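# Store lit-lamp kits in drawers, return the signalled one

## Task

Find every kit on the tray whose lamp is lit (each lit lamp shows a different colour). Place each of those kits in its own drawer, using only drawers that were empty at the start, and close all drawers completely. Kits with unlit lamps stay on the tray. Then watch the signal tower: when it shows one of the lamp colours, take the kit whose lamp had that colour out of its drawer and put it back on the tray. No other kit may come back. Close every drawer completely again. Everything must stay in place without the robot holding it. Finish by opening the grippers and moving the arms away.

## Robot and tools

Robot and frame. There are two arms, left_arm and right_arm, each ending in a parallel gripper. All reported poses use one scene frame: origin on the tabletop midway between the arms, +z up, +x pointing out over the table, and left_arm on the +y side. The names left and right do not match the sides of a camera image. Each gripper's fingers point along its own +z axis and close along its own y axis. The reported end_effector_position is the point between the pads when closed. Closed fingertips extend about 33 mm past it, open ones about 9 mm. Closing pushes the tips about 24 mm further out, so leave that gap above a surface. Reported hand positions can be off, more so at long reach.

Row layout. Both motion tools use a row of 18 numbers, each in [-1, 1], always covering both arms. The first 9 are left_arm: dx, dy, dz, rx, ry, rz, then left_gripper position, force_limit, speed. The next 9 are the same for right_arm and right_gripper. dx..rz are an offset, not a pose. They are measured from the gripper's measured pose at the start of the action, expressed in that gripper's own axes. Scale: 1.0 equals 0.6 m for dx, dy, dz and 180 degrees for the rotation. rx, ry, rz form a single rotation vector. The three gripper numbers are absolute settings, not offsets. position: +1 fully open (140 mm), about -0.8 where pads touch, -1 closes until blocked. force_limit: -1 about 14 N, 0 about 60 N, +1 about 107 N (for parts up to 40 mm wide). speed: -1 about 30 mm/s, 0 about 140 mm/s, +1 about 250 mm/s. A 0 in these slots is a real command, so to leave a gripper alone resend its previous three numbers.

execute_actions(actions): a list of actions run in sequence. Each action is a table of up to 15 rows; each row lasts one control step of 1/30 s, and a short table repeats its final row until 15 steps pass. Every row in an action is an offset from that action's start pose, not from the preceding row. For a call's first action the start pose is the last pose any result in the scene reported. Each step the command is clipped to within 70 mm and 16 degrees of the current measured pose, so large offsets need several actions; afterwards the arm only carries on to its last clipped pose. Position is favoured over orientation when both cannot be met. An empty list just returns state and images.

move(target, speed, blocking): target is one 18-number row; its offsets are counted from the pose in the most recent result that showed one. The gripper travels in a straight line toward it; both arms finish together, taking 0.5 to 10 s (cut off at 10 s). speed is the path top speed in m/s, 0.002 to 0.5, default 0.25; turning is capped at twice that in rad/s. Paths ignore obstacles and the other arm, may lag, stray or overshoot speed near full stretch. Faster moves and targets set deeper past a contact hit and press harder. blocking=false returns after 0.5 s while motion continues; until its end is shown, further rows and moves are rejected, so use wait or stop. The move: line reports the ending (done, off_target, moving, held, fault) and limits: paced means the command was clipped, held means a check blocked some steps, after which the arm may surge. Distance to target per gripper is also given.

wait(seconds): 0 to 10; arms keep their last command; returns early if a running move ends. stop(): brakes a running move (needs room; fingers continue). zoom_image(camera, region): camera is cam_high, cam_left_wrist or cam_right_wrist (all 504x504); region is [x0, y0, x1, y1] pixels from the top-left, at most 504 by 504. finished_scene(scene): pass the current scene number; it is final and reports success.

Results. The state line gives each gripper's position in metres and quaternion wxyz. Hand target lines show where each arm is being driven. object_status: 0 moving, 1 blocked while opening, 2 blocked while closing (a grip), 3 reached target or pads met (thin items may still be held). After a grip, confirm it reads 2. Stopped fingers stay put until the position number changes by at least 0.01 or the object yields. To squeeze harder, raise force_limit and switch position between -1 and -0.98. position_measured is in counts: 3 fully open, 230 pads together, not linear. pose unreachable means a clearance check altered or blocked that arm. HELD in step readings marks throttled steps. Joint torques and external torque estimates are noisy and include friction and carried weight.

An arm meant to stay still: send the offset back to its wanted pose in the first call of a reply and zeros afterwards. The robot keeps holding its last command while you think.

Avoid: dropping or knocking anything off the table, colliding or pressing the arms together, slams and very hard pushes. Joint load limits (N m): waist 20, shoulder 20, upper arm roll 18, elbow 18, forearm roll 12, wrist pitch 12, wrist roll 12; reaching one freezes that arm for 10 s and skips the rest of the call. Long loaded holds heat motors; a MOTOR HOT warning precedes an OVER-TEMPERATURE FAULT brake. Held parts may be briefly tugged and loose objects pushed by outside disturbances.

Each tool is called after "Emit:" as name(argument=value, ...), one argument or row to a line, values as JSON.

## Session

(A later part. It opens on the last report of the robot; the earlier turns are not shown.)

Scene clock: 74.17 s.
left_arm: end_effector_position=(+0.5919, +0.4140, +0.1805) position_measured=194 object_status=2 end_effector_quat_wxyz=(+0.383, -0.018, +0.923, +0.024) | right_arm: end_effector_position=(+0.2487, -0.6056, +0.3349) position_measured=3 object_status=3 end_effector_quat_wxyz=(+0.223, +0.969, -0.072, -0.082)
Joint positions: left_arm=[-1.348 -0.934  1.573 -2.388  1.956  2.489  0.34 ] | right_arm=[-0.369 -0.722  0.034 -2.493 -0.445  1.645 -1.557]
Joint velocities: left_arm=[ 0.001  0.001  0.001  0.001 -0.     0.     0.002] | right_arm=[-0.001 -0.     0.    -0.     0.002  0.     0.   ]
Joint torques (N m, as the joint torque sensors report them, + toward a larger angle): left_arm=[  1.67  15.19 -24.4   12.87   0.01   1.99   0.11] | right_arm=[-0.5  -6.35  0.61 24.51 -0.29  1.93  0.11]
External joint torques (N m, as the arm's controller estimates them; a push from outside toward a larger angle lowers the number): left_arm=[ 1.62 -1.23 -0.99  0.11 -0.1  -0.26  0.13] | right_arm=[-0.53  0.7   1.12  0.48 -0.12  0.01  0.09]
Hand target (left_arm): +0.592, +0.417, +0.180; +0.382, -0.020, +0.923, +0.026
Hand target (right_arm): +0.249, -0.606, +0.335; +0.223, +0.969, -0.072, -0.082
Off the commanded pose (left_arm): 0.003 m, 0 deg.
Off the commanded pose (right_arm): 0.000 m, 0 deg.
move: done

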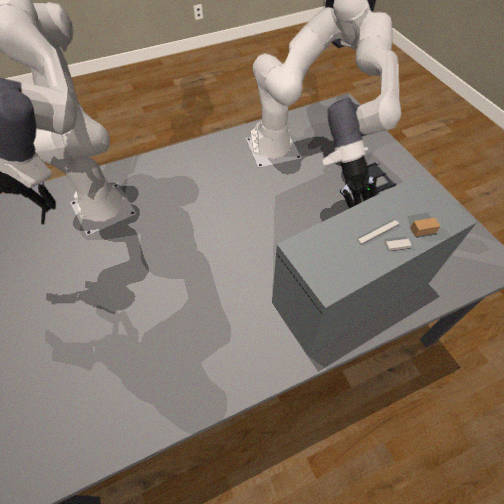

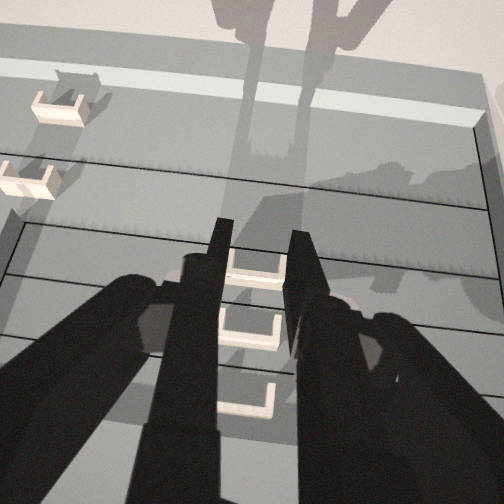

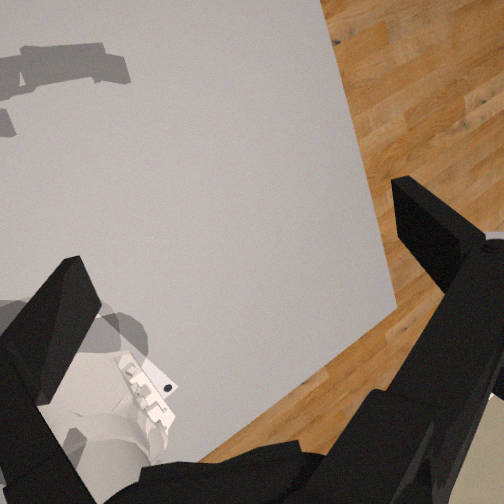

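Emit:
move(
  target=[0.136,-0.008,-0.136,0,0,0,-1,0.3,-0.5,0,0,0,0,0,0,1,0,0],
  speed=0.07,
)

Emit:
move(
  target=[0,0,0,0,0,0,-0.3,0,0,0,0,0,0,0,0,1,0,0],
)

Emit:
move(
  target=[-0.03,0,-0.12,0,0,0,-0.3,0,0,0,0,0,0,0,0,1,0,0],
  speed=0.12,
)

Scene clock: 77.97 s.
left_arm: end_effector_position=(+0.4750, +0.4022, +0.1771) position_measured=194 object_status=2 end_effector_quat_wxyz=(+0.379, -0.016, +0.925, +0.023) | right_arm: end_effector_position=(+0.2487, -0.6056, +0.3349) position_measured=3 object_status=3 end_effector_quat_wxyz=(+0.223, +0.969, -0.072, -0.082)
Joint positions: left_arm=[-0.94  -0.954  1.334 -2.745  1.974  2.495  0.301] | right_arm=[-0.369 -0.722  0.034 -2.493 -0.445  1.645 -1.557]
Joint velocities: left_arm=[ 0.009 -0.    -0.004 -0.005  0.     0.003  0.001] | right_arm=[-0.001 -0.     0.001  0.     0.002  0.    -0.001]
Joint torques (N m, as the joint torque sensors report them, + toward a larger angle): left_arm=[  4.15   6.87 -20.87  13.23   0.08   2.15   0.28] | right_arm=[-0.57 -6.67  0.47 24.31 -0.29  1.89  0.11]
External joint torques (N m, as the arm's controller estimates them; a push from outside toward a larger angle lowers the number): left_arm=[ 4.14 -1.17 -2.71  0.42  0.   -0.06  0.3 ] | right_arm=[-0.61  0.49  0.97  0.23 -0.11 -0.04  0.09]
Hand target (left_arm): +0.476, +0.406, +0.179; +0.381, -0.017, +0.924, +0.025
Hand target (right_arm): +0.249, -0.606, +0.335; +0.223, +0.969, -0.072, -0.082
Off the commanded pose (left_arm): 0.004 m, 1 deg.
Off the commanded pose (right_arm): 0.000 m, 0 deg.
move: off_target (left_arm)

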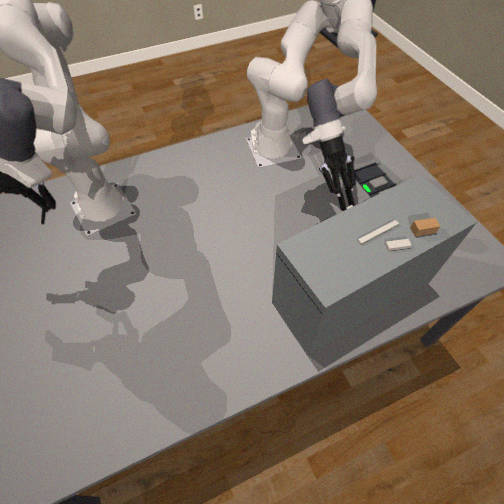

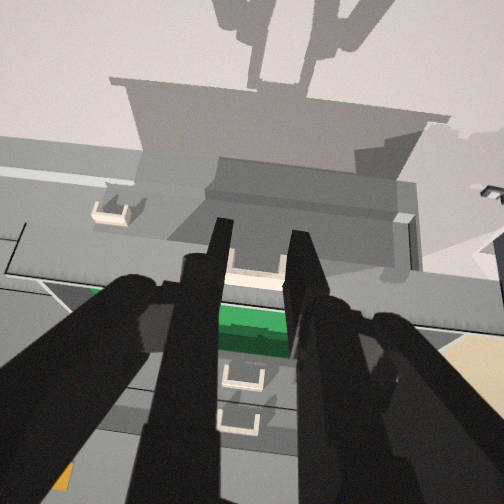

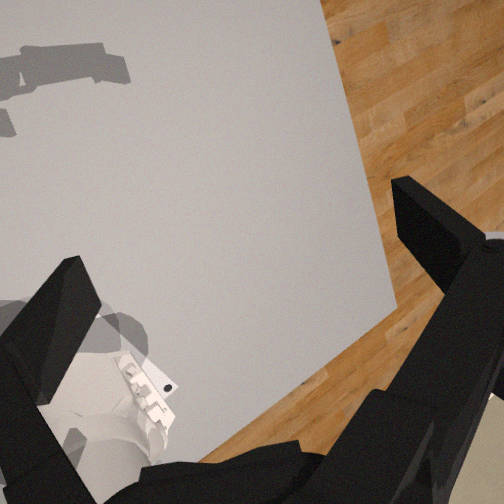

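Scene clock: 78.47 s.
left_arm: end_effector_position=(+0.4749, +0.4022, +0.1770) position_measured=167 object_status=3 end_effector_quat_wxyz=(+0.379, -0.016, +0.925, +0.023) | right_arm: end_effector_position=(+0.2487, -0.6056, +0.3349) position_measured=3 object_status=3 end_effector_quat_wxyz=(+0.223, +0.969, -0.072, -0.082)
Joint positions: left_arm=[-0.94  -0.954  1.335 -2.745  1.974  2.495  0.301] | right_arm=[-0.369 -0.722  0.034 -2.493 -0.445  1.645 -1.557]
Joint velocities: left_arm=[ 0.001  0.    -0.    -0.    -0.002  0.    -0.001] | right_arm=[ 0.002  0.     0.001 -0.    -0.001 -0.     0.002]
Joint torques (N m, as the joint torque sensors report them, + toward a larger angle): left_arm=[  0.42   7.06 -19.14  12.69  -0.02   2.32   0.08] | right_arm=[-0.36 -6.5   0.46 24.23 -0.3   1.93  0.12]
External joint torques (N m, as the arm's controller estimates them; a push from outside toward a larger angle lowers the number): left_arm=[ 0.42 -1.02 -1.01 -0.03 -0.1   0.12  0.1 ] | right_arm=[-0.4   0.6   0.96  0.19 -0.12  0.01  0.1 ]
Hand target (left_arm): +0.475, +0.402, +0.177; +0.379, -0.016, +0.925, +0.023
Hand target (right_arm): +0.249, -0.606, +0.335; +0.223, +0.969, -0.072, -0.082
Off the commanded pose (left_arm): 0.000 m, 0 deg.
Off the commanded pose (right_arm): 0.000 m, 0 deg.
move: done

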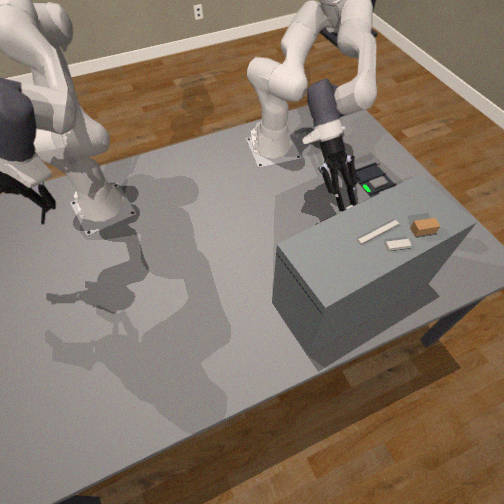

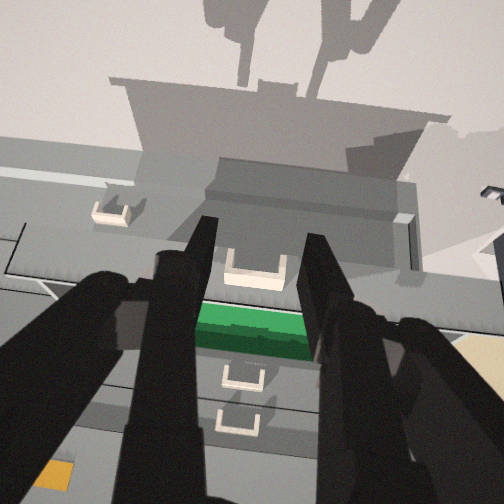

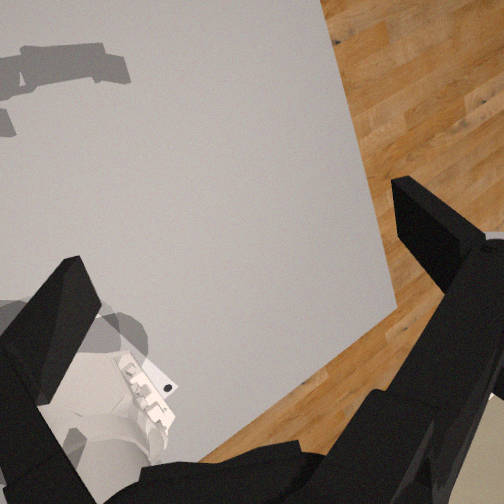

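Scene clock: 79.87 s.
left_arm: end_effector_position=(+0.4377, +0.3994, +0.2416) position_measured=167 object_status=3 end_effector_quat_wxyz=(+0.379, -0.022, +0.925, +0.019) | right_arm: end_effector_position=(+0.2487, -0.6056, +0.3349) position_measured=3 object_status=3 end_effector_quat_wxyz=(+0.223, +0.969, -0.072, -0.082)
Joint positions: left_arm=[-0.688 -1.048  1.033 -2.85   1.642  2.466  0.516] | right_arm=[-0.369 -0.722  0.034 -2.493 -0.445  1.645 -1.557]
Joint velocities: left_arm=[-0.    -0.001  0.001 -0.    -0.005 -0.001  0.039] | right_arm=[ 0.001 -0.001 -0.    -0.001  0.     0.    -0.   ]
Joint torques (N m, as the joint torque sensors report them, + toward a larger angle): left_arm=[  1.87   4.06 -17.    14.94  -0.83   2.14   0.28] | right_arm=[-0.24 -6.43  0.51 24.33 -0.27  1.91  0.12]
External joint torques (N m, as the arm's controller estimates them; a push from outside toward a larger angle lowers the number): left_arm=[ 1.84 -1.45 -1.51 -1.36 -1.12 -0.41  0.3 ] | right_arm=[-0.27  0.64  1.04  0.32 -0.1  -0.01  0.1 ]
Hand target (left_arm): +0.437, +0.400, +0.241; +0.376, -0.017, +0.926, +0.023
Hand target (right_arm): +0.249, -0.606, +0.335; +0.223, +0.969, -0.072, -0.082
Off the commanded pose (left_arm): 0.001 m, 1 deg.
Off the commanded pose (right_arm): 0.000 m, 0 deg.
move: done

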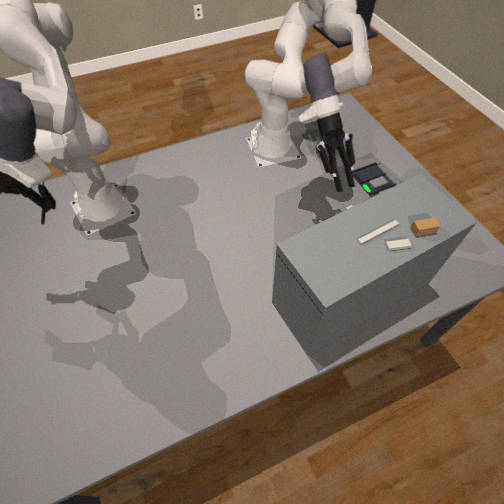

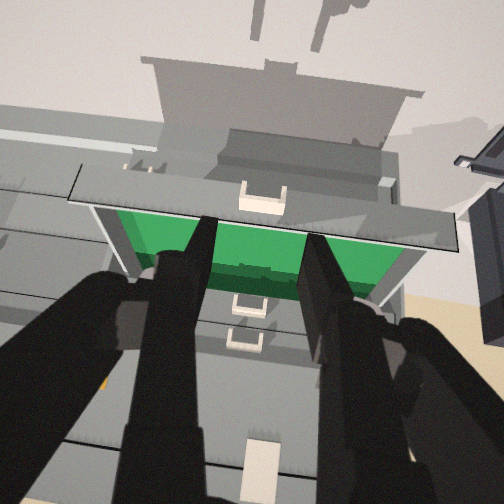

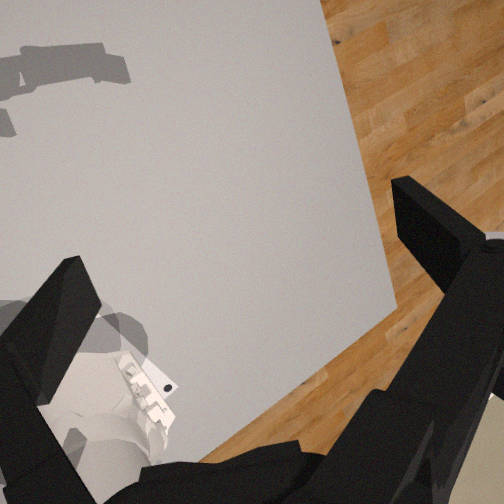

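Emit:
move(
  target=[0.288,0.49,0.082,0.012,0.247,0.014,0.15,0,0,0,0,0,0,0,0,1,0,0],
  speed=0.3,
)

Scene clock: 84.20 s.
left_arm: end_effector_position=(+0.3306, +0.6930, +0.0869) position_measured=110 object_status=3 end_effector_quat_wxyz=(-0.005, -0.006, +1.000, +0.006) | right_arm: end_effector_position=(+0.2487, -0.6056, +0.3349) position_measured=3 object_status=3 end_effector_quat_wxyz=(+0.223, +0.969, -0.072, -0.082)
Joint positions: left_arm=[-0.864 -1.031  1.558 -2.267  1.145  1.887  1.501] | right_arm=[-0.369 -0.722  0.034 -2.493 -0.445  1.645 -1.557]
Joint velocities: left_arm=[-0.001 -0.002 -0.001  0.001  0.    -0.007  0.027] | right_arm=[ 0.001  0.    -0.001 -0.     0.     0.     0.001]
Joint torques (N m, as the joint torque sensors report them, + toward a larger angle): left_arm=[ -1.04  18.56 -26.5   12.25   0.26   1.8    0.13] | right_arm=[-0.36 -6.31  0.6  24.36 -0.29  1.91  0.13]
External joint torques (N m, as the arm's controller estimates them; a push from outside toward a larger angle lowers the number): left_arm=[-0.87 -2.35 -0.55  0.66 -0.53 -0.61  0.13] | right_arm=[-0.32  0.75  1.21  0.32 -0.1   0.    0.11]
Hand target (left_arm): +0.330, +0.693, +0.086; -0.007, -0.000, +1.000, +0.005
Hand target (right_arm): +0.249, -0.606, +0.335; +0.223, +0.969, -0.072, -0.082
Off the commanded pose (left_arm): 0.005 m, 1 deg.
Off the commanded pose (right_arm): 0.000 m, 0 deg.
move: off_target (left_arm)

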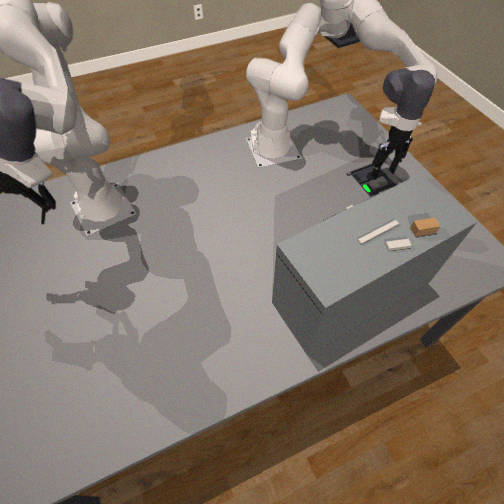

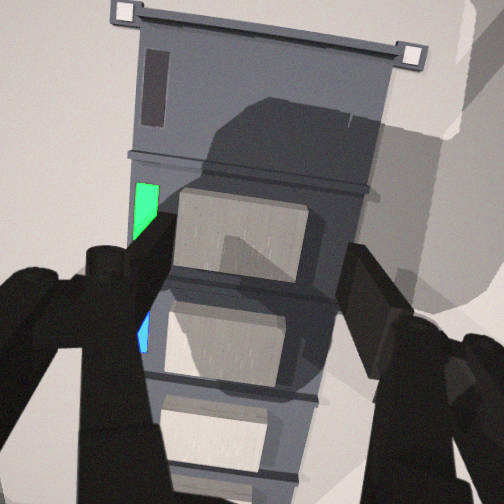

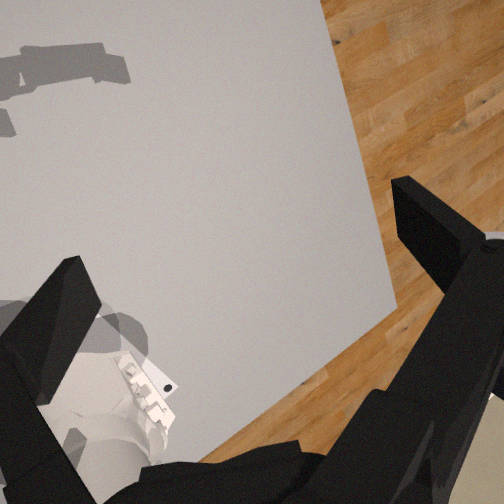

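Emit:
move(
  target=[0.002,-0.018,0.079,0,0,0,0.15,0,0,0,0,0,0,0,0,1,0,0],
  speed=0.05,
)

Scene clock: 86.83 s.
left_arm: end_effector_position=(+0.3279, +0.6833, +0.0402) position_measured=110 object_status=3 end_effector_quat_wxyz=(-0.007, -0.003, +1.000, +0.006) | right_arm: end_effector_position=(+0.2487, -0.6056, +0.3349) position_measured=3 object_status=3 end_effector_quat_wxyz=(+0.223, +0.969, -0.072, -0.082)
Joint positions: left_arm=[-0.903 -1.041  1.664 -2.303  1.223  1.965  1.462] | right_arm=[-0.369 -0.722  0.034 -2.493 -0.445  1.645 -1.557]
Joint velocities: left_arm=[-0.001  0.001  0.002  0.     0.003  0.016 -0.018] | right_arm=[-0.001  0.001  0.001  0.001 -0.001  0.    -0.001]
Joint torques (N m, as the joint torque sensors report them, + toward a larger angle): left_arm=[ -0.63  19.11 -25.95   8.71   1.86   2.75  -0.12] | right_arm=[-0.25 -6.31  0.47 24.25 -0.31  1.94  0.13]
External joint torques (N m, as the arm's controller estimates them; a push from outside toward a larger angle lowers the number): left_arm=[-0.69 -2.77 -0.4  -1.63  1.09  0.37 -0.12] | right_arm=[-0.24  0.81  1.03  0.17 -0.12  0.02  0.11]
Hand target (left_arm): +0.329, +0.682, +0.039; -0.005, -0.005, +1.000, +0.007
Hand target (right_arm): +0.249, -0.606, +0.335; +0.223, +0.969, -0.072, -0.082
Off the commanded pose (left_arm): 0.001 m, 0 deg.
Off the commanded pose (right_arm): 0.000 m, 0 deg.
move: done

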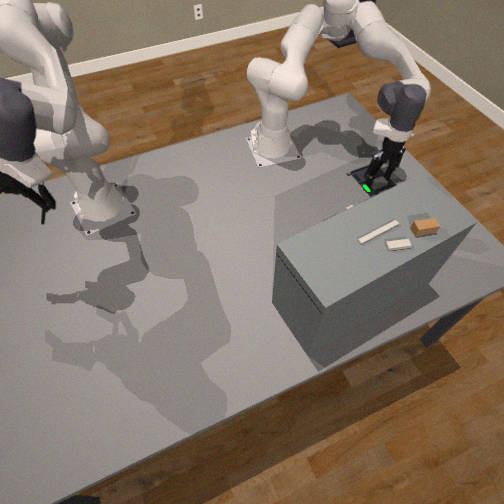

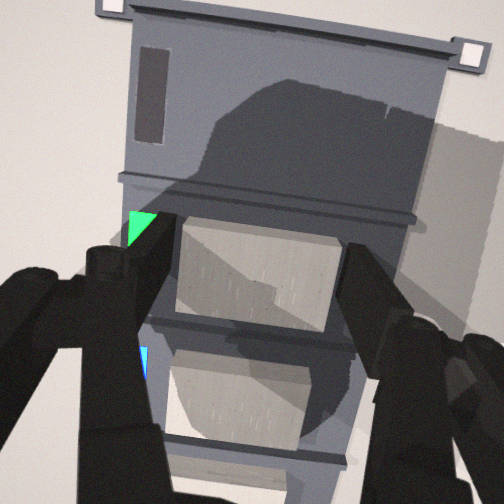

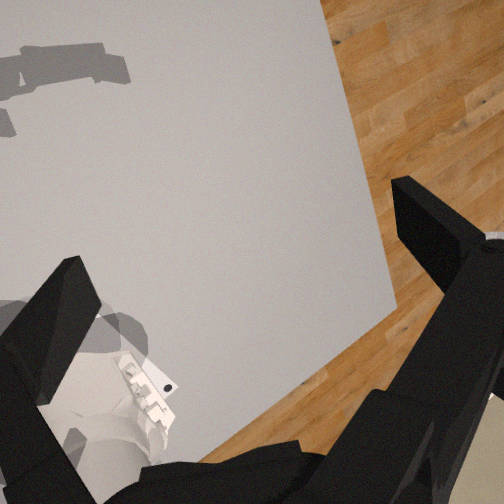

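Emit:
move(
  target=[-0.008,0,0,0,0,0,0.15,0,0,0,0,0,0,0,0,1,0,0],
  speed=0.05,
)

Emit:
move(
  target=[0,0,0,0,0,0,-1,0,-0.5,0,0,0,0,0,0,1,0,0],
)

Emit:
move(
  target=[-0.1,-0.1,-0.37,0,0,0,-1,0,-0.5,0,0,0,0,0,0,1,0,0],
)

Emit:
move(
  target=[-0.27,-0.36,0,0,0,-0.025,-1,0,-0.5,0,0,0,0,0,0,1,0,0],
)

Scene clock: 89.83 s.
left_arm: end_effector_position=(+0.3333, +0.6833, +0.0409) position_measured=110 object_status=3 end_effector_quat_wxyz=(-0.005, -0.004, +1.000, +0.007) | right_arm: end_effector_position=(+0.2487, -0.6056, +0.3349) position_measured=3 object_status=3 end_effector_quat_wxyz=(+0.223, +0.969, -0.072, -0.082)
Joint positions: left_arm=[-0.918 -1.041  1.667 -2.293  1.223  1.968  1.456] | right_arm=[-0.369 -0.722  0.034 -2.493 -0.445  1.645 -1.557]
Joint velocities: left_arm=[-0.    -0.001  0.001  0.002 -0.001 -0.001  0.   ] | right_arm=[-0.001 -0.001 -0.001  0.001 -0.    -0.    -0.001]
Joint torques (N m, as the joint torque sensors report them, + toward a larger angle): left_arm=[ -1.63  19.88 -25.87  11.86   0.1    1.93   0.16] | right_arm=[-0.39 -6.29  0.52 24.46 -0.29  1.91  0.09]
External joint torques (N m, as the arm's controller estimates them; a push from outside toward a larger angle lowers the number): left_arm=[-1.68 -2.2  -0.21  1.47 -0.67 -0.47  0.16] | right_arm=[-0.34  0.87  1.12  0.37 -0.09 -0.01  0.07]
Hand target (left_arm): +0.333, +0.683, +0.040; -0.006, -0.003, +1.000, +0.006
Hand target (right_arm): +0.249, -0.606, +0.335; +0.223, +0.969, -0.072, -0.082
Off the commanded pose (left_arm): 0.001 m, 0 deg.
Off the commanded pose (right_arm): 0.000 m, 0 deg.
move: done

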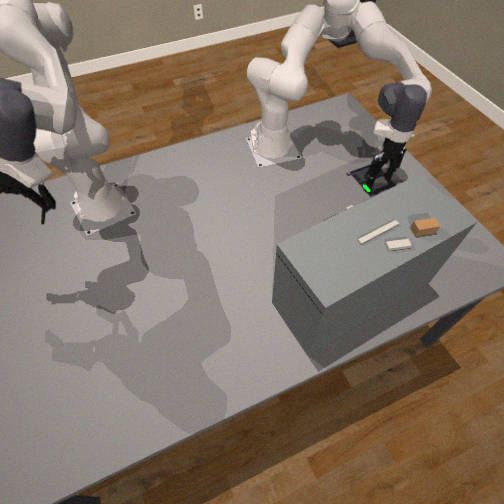

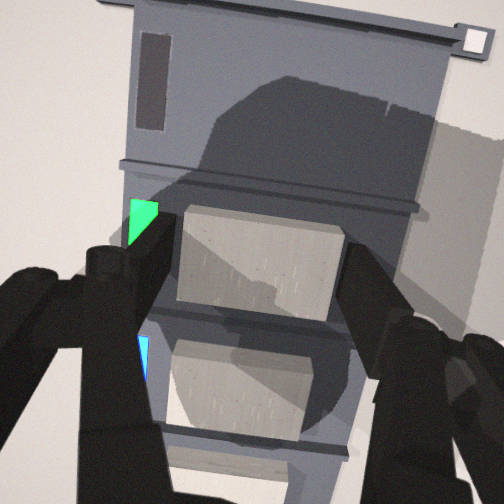

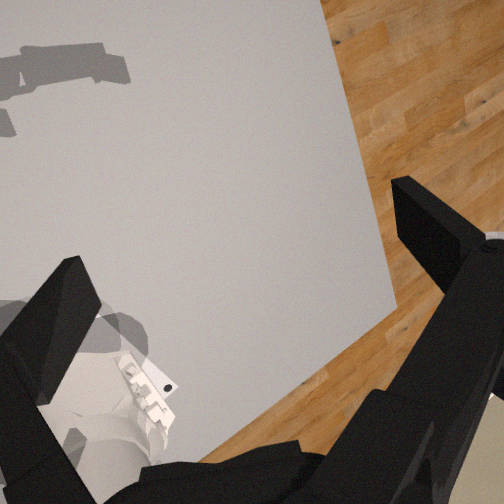

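Scene clock: 90.33 s.
left_arm: end_effector_position=(+0.3337, +0.6842, +0.0416) position_measured=132 object_status=2 end_effector_quat_wxyz=(-0.004, -0.004, +1.000, +0.008) | right_arm: end_effector_position=(+0.2487, -0.6056, +0.3349) position_measured=3 object_status=3 end_effector_quat_wxyz=(+0.223, +0.969, -0.072, -0.082)
Joint positions: left_arm=[-0.917 -1.041  1.666 -2.292  1.224  1.968  1.456] | right_arm=[-0.369 -0.722  0.034 -2.493 -0.445  1.645 -1.557]
Joint velocities: left_arm=[ 0.001  0.001 -0.001 -0.    -0.    -0.     0.001] | right_arm=[-0.    -0.    -0.001  0.001  0.001  0.    -0.002]
Joint torques (N m, as the joint torque sensors report them, + toward a larger angle): left_arm=[ -0.47  19.87 -26.33   9.79   0.46   2.34   0.02] | right_arm=[-0.4  -6.39  0.41 24.42 -0.29  1.91  0.13]
External joint torques (N m, as the arm's controller estimates them; a push from outside toward a larger angle lowers the number): left_arm=[-0.58 -2.24 -0.67 -0.64 -0.31 -0.06  0.02] | right_arm=[-0.42  0.68  0.94  0.38 -0.11 -0.01  0.11]
Hand target (left_arm): +0.333, +0.683, +0.041; -0.005, -0.004, +1.000, +0.007
Hand target (right_arm): +0.249, -0.606, +0.335; +0.223, +0.969, -0.072, -0.082
Off the commanded pose (left_arm): 0.001 m, 0 deg.
Off the commanded pose (right_arm): 0.000 m, 0 deg.
move: done

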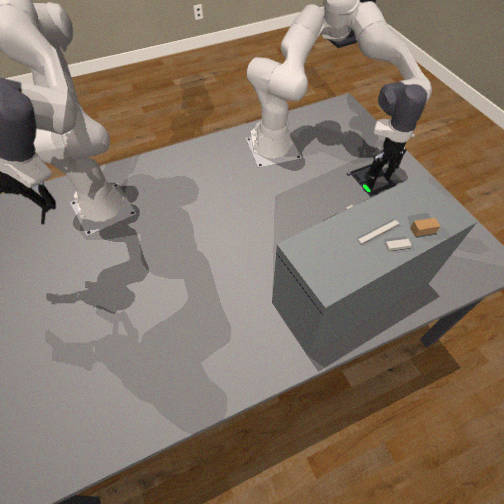

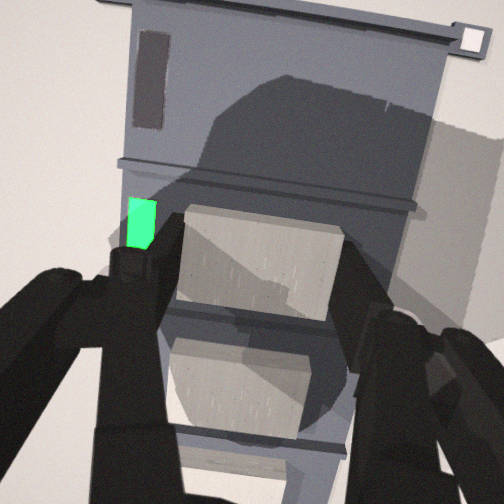

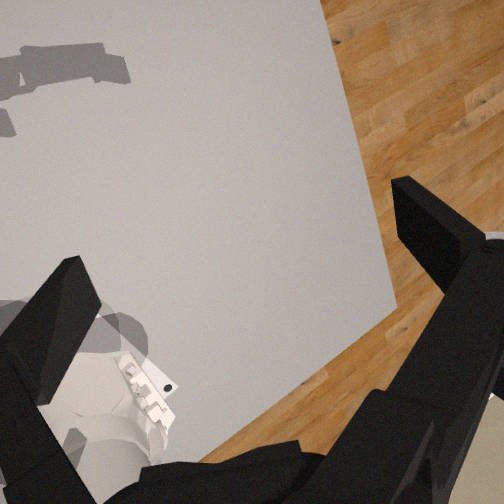

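Scene clock: 91.97 s.
left_arm: end_effector_position=(+0.3956, +0.6236, +0.2648) position_measured=132 object_status=2 end_effector_quat_wxyz=(-0.001, -0.007, +1.000, +0.007) | right_arm: end_effector_position=(+0.2487, -0.6056, +0.3349) position_measured=3 object_status=3 end_effector_quat_wxyz=(+0.223, +0.969, -0.072, -0.082)
Joint positions: left_arm=[-0.987 -0.872  1.257 -2.031  0.833  1.642  1.46 ] | right_arm=[-0.369 -0.722  0.034 -2.493 -0.445  1.645 -1.557]
Joint velocities: left_arm=[-0.    -0.     0.     0.001  0.    -0.015  0.   ] | right_arm=[-0.     0.001 -0.    -0.     0.     0.     0.001]
Joint torques (N m, as the joint torque sensors report them, + toward a larger angle): left_arm=[ -0.96  14.7  -25.53  17.35  -0.34   2.03   0.29] | right_arm=[-0.47 -6.37  0.67 24.61 -0.3   1.9   0.13]
External joint torques (N m, as the arm's controller estimates them; a push from outside toward a larger angle lowers the number): left_arm=[-0.98 -2.15 -2.32  0.78 -1.19 -0.39  0.29] | right_arm=[-0.46  0.7   1.21  0.56 -0.11 -0.02  0.11]
Hand target (left_arm): +0.395, +0.622, +0.265; -0.002, -0.005, +1.000, +0.005
Hand target (right_arm): +0.249, -0.606, +0.335; +0.223, +0.969, -0.072, -0.082
Off the commanded pose (left_arm): 0.004 m, 1 deg.
Off the commanded pose (right_arm): 0.000 m, 0 deg.
move: off_target (left_arm)

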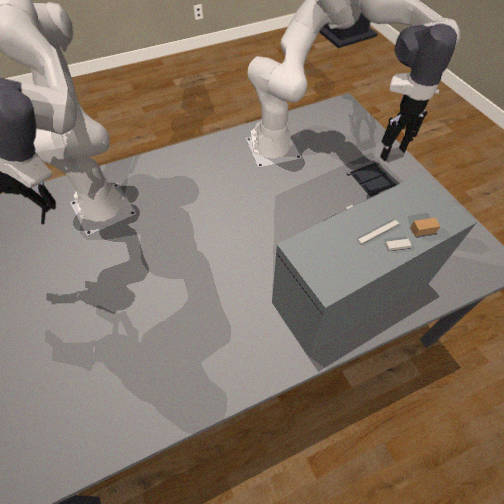

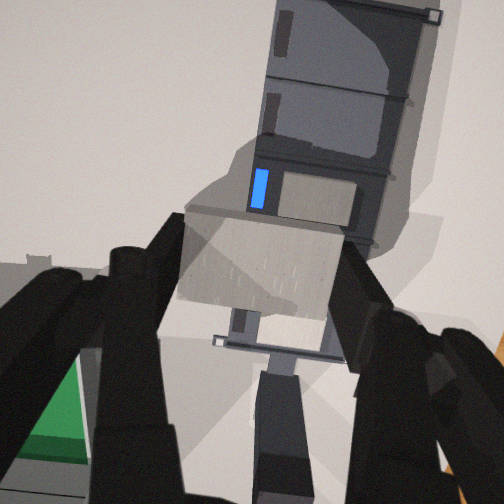

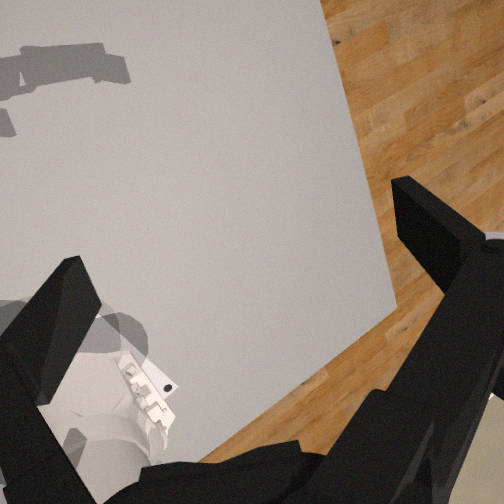

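Scene clock: 93.77 s.
left_arm: end_effector_position=(+0.5606, +0.4051, +0.2690) position_measured=132 object_status=2 end_effector_quat_wxyz=(+0.007, -0.037, +0.999, +0.004) | right_arm: end_effector_position=(+0.2487, -0.6056, +0.3349) position_measured=3 object_status=3 end_effector_quat_wxyz=(+0.223, +0.969, -0.072, -0.082)
Joint positions: left_arm=[-1.798 -0.655  1.661 -1.689  0.674  1.729  1.132] | right_arm=[-0.369 -0.722  0.034 -2.493 -0.445  1.645 -1.557]
Joint velocities: left_arm=[-0.005  0.002  0.001  0.002 -0.004 -0.003 -0.026] | right_arm=[-0.    -0.    -0.001 -0.001 -0.001 -0.001 -0.   ]
Joint torques (N m, as the joint torque sensors report them, + toward a larger angle): left_arm=[ -1.43  25.58 -19.29  20.79  -0.41   1.92  -0.16] | right_arm=[-0.36 -6.41  0.52 24.47 -0.27  1.9   0.13]
External joint torques (N m, as the arm's controller estimates them; a push from outside toward a larger angle lowers the number): left_arm=[-1.47 -0.35  0.    1.36 -1.23 -0.54 -0.16] | right_arm=[-0.34  0.7   1.1   0.44 -0.08 -0.02  0.11]
Hand target (left_arm): +0.560, +0.404, +0.270; +0.006, -0.044, +0.999, +0.004
Hand target (right_arm): +0.249, -0.606, +0.335; +0.223, +0.969, -0.072, -0.082
Off the commanded pose (left_arm): 0.009 m, 1 deg.
Off the commanded pose (right_arm): 0.000 m, 0 deg.
move: off_target (left_arm)

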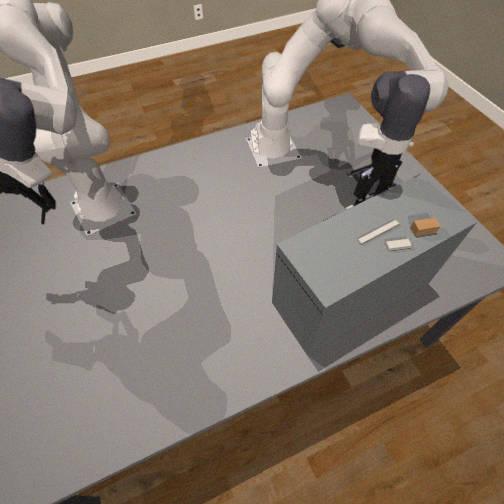

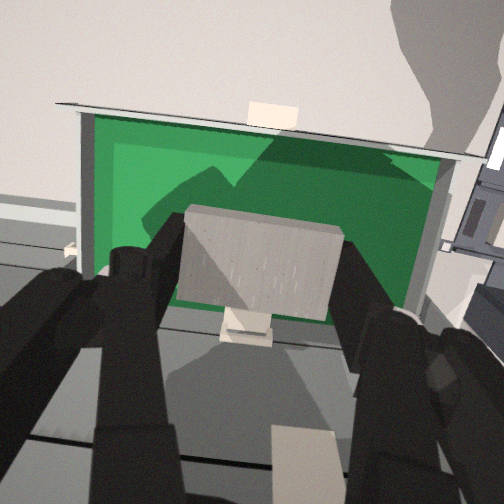

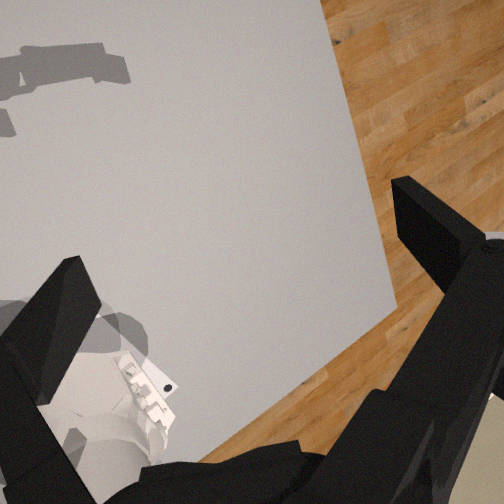

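Emit:
move(
  target=[0.025,0,0.134,0,0,0,-1,0,-0.5,0,0,0,0,0,0,1,0,0],
  speed=0.06,
)

Scene clock: 97.70 s.
left_arm: end_effector_position=(+0.5462, +0.4020, +0.1888) position_measured=132 object_status=2 end_effector_quat_wxyz=(+0.005, -0.033, +0.999, +0.004) | right_arm: end_effector_position=(+0.2487, -0.6056, +0.3349) position_measured=3 object_status=3 end_effector_quat_wxyz=(+0.223, +0.969, -0.072, -0.082)
Joint positions: left_arm=[-1.765 -0.678  1.721 -1.874  0.725  1.905  1.092] | right_arm=[-0.369 -0.722  0.034 -2.493 -0.445  1.645 -1.557]
Joint velocities: left_arm=[ 0.     0.001  0.005 -0.     0.001  0.014 -0.005] | right_arm=[ 0.    -0.    -0.001  0.001  0.001  0.    -0.002]
Joint torques (N m, as the joint torque sensors report them, + toward a larger angle): left_arm=[  0.94  24.77 -19.66  17.59   1.61   3.01  -0.09] | right_arm=[-0.5  -6.38  0.55 24.37 -0.28  1.94  0.12]
External joint torques (N m, as the arm's controller estimates them; a push from outside toward a larger angle lowers the number): left_arm=[ 0.89 -0.44  0.2  -1.45  0.83  0.57 -0.09] | right_arm=[-0.53  0.68  1.06  0.36 -0.1   0.02  0.1 ]
Hand target (left_arm): +0.547, +0.404, +0.188; +0.007, -0.036, +0.999, +0.005
Hand target (right_arm): +0.249, -0.606, +0.335; +0.223, +0.969, -0.072, -0.082
Off the commanded pose (left_arm): 0.003 m, 1 deg.
Off the commanded pose (right_arm): 0.000 m, 0 deg.
move: done

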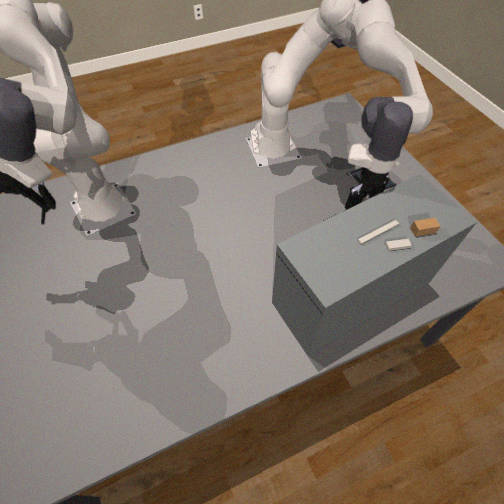

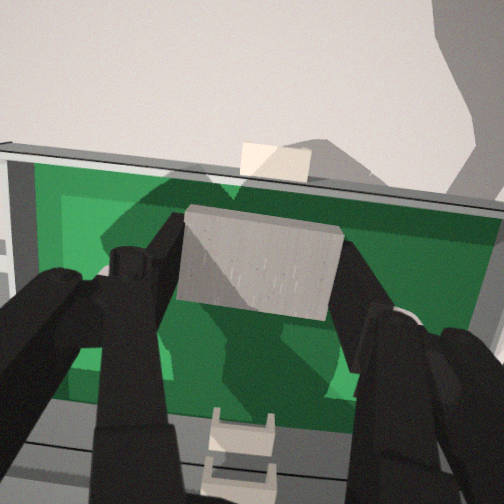

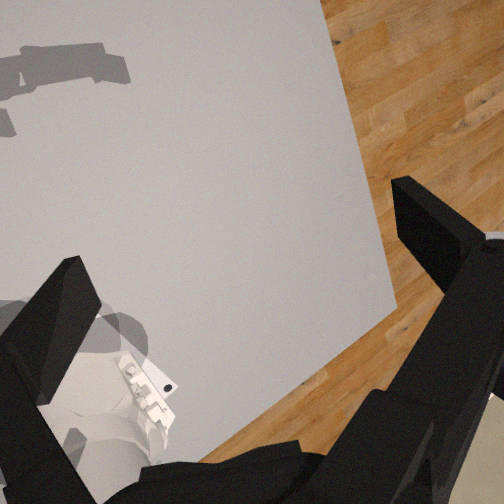

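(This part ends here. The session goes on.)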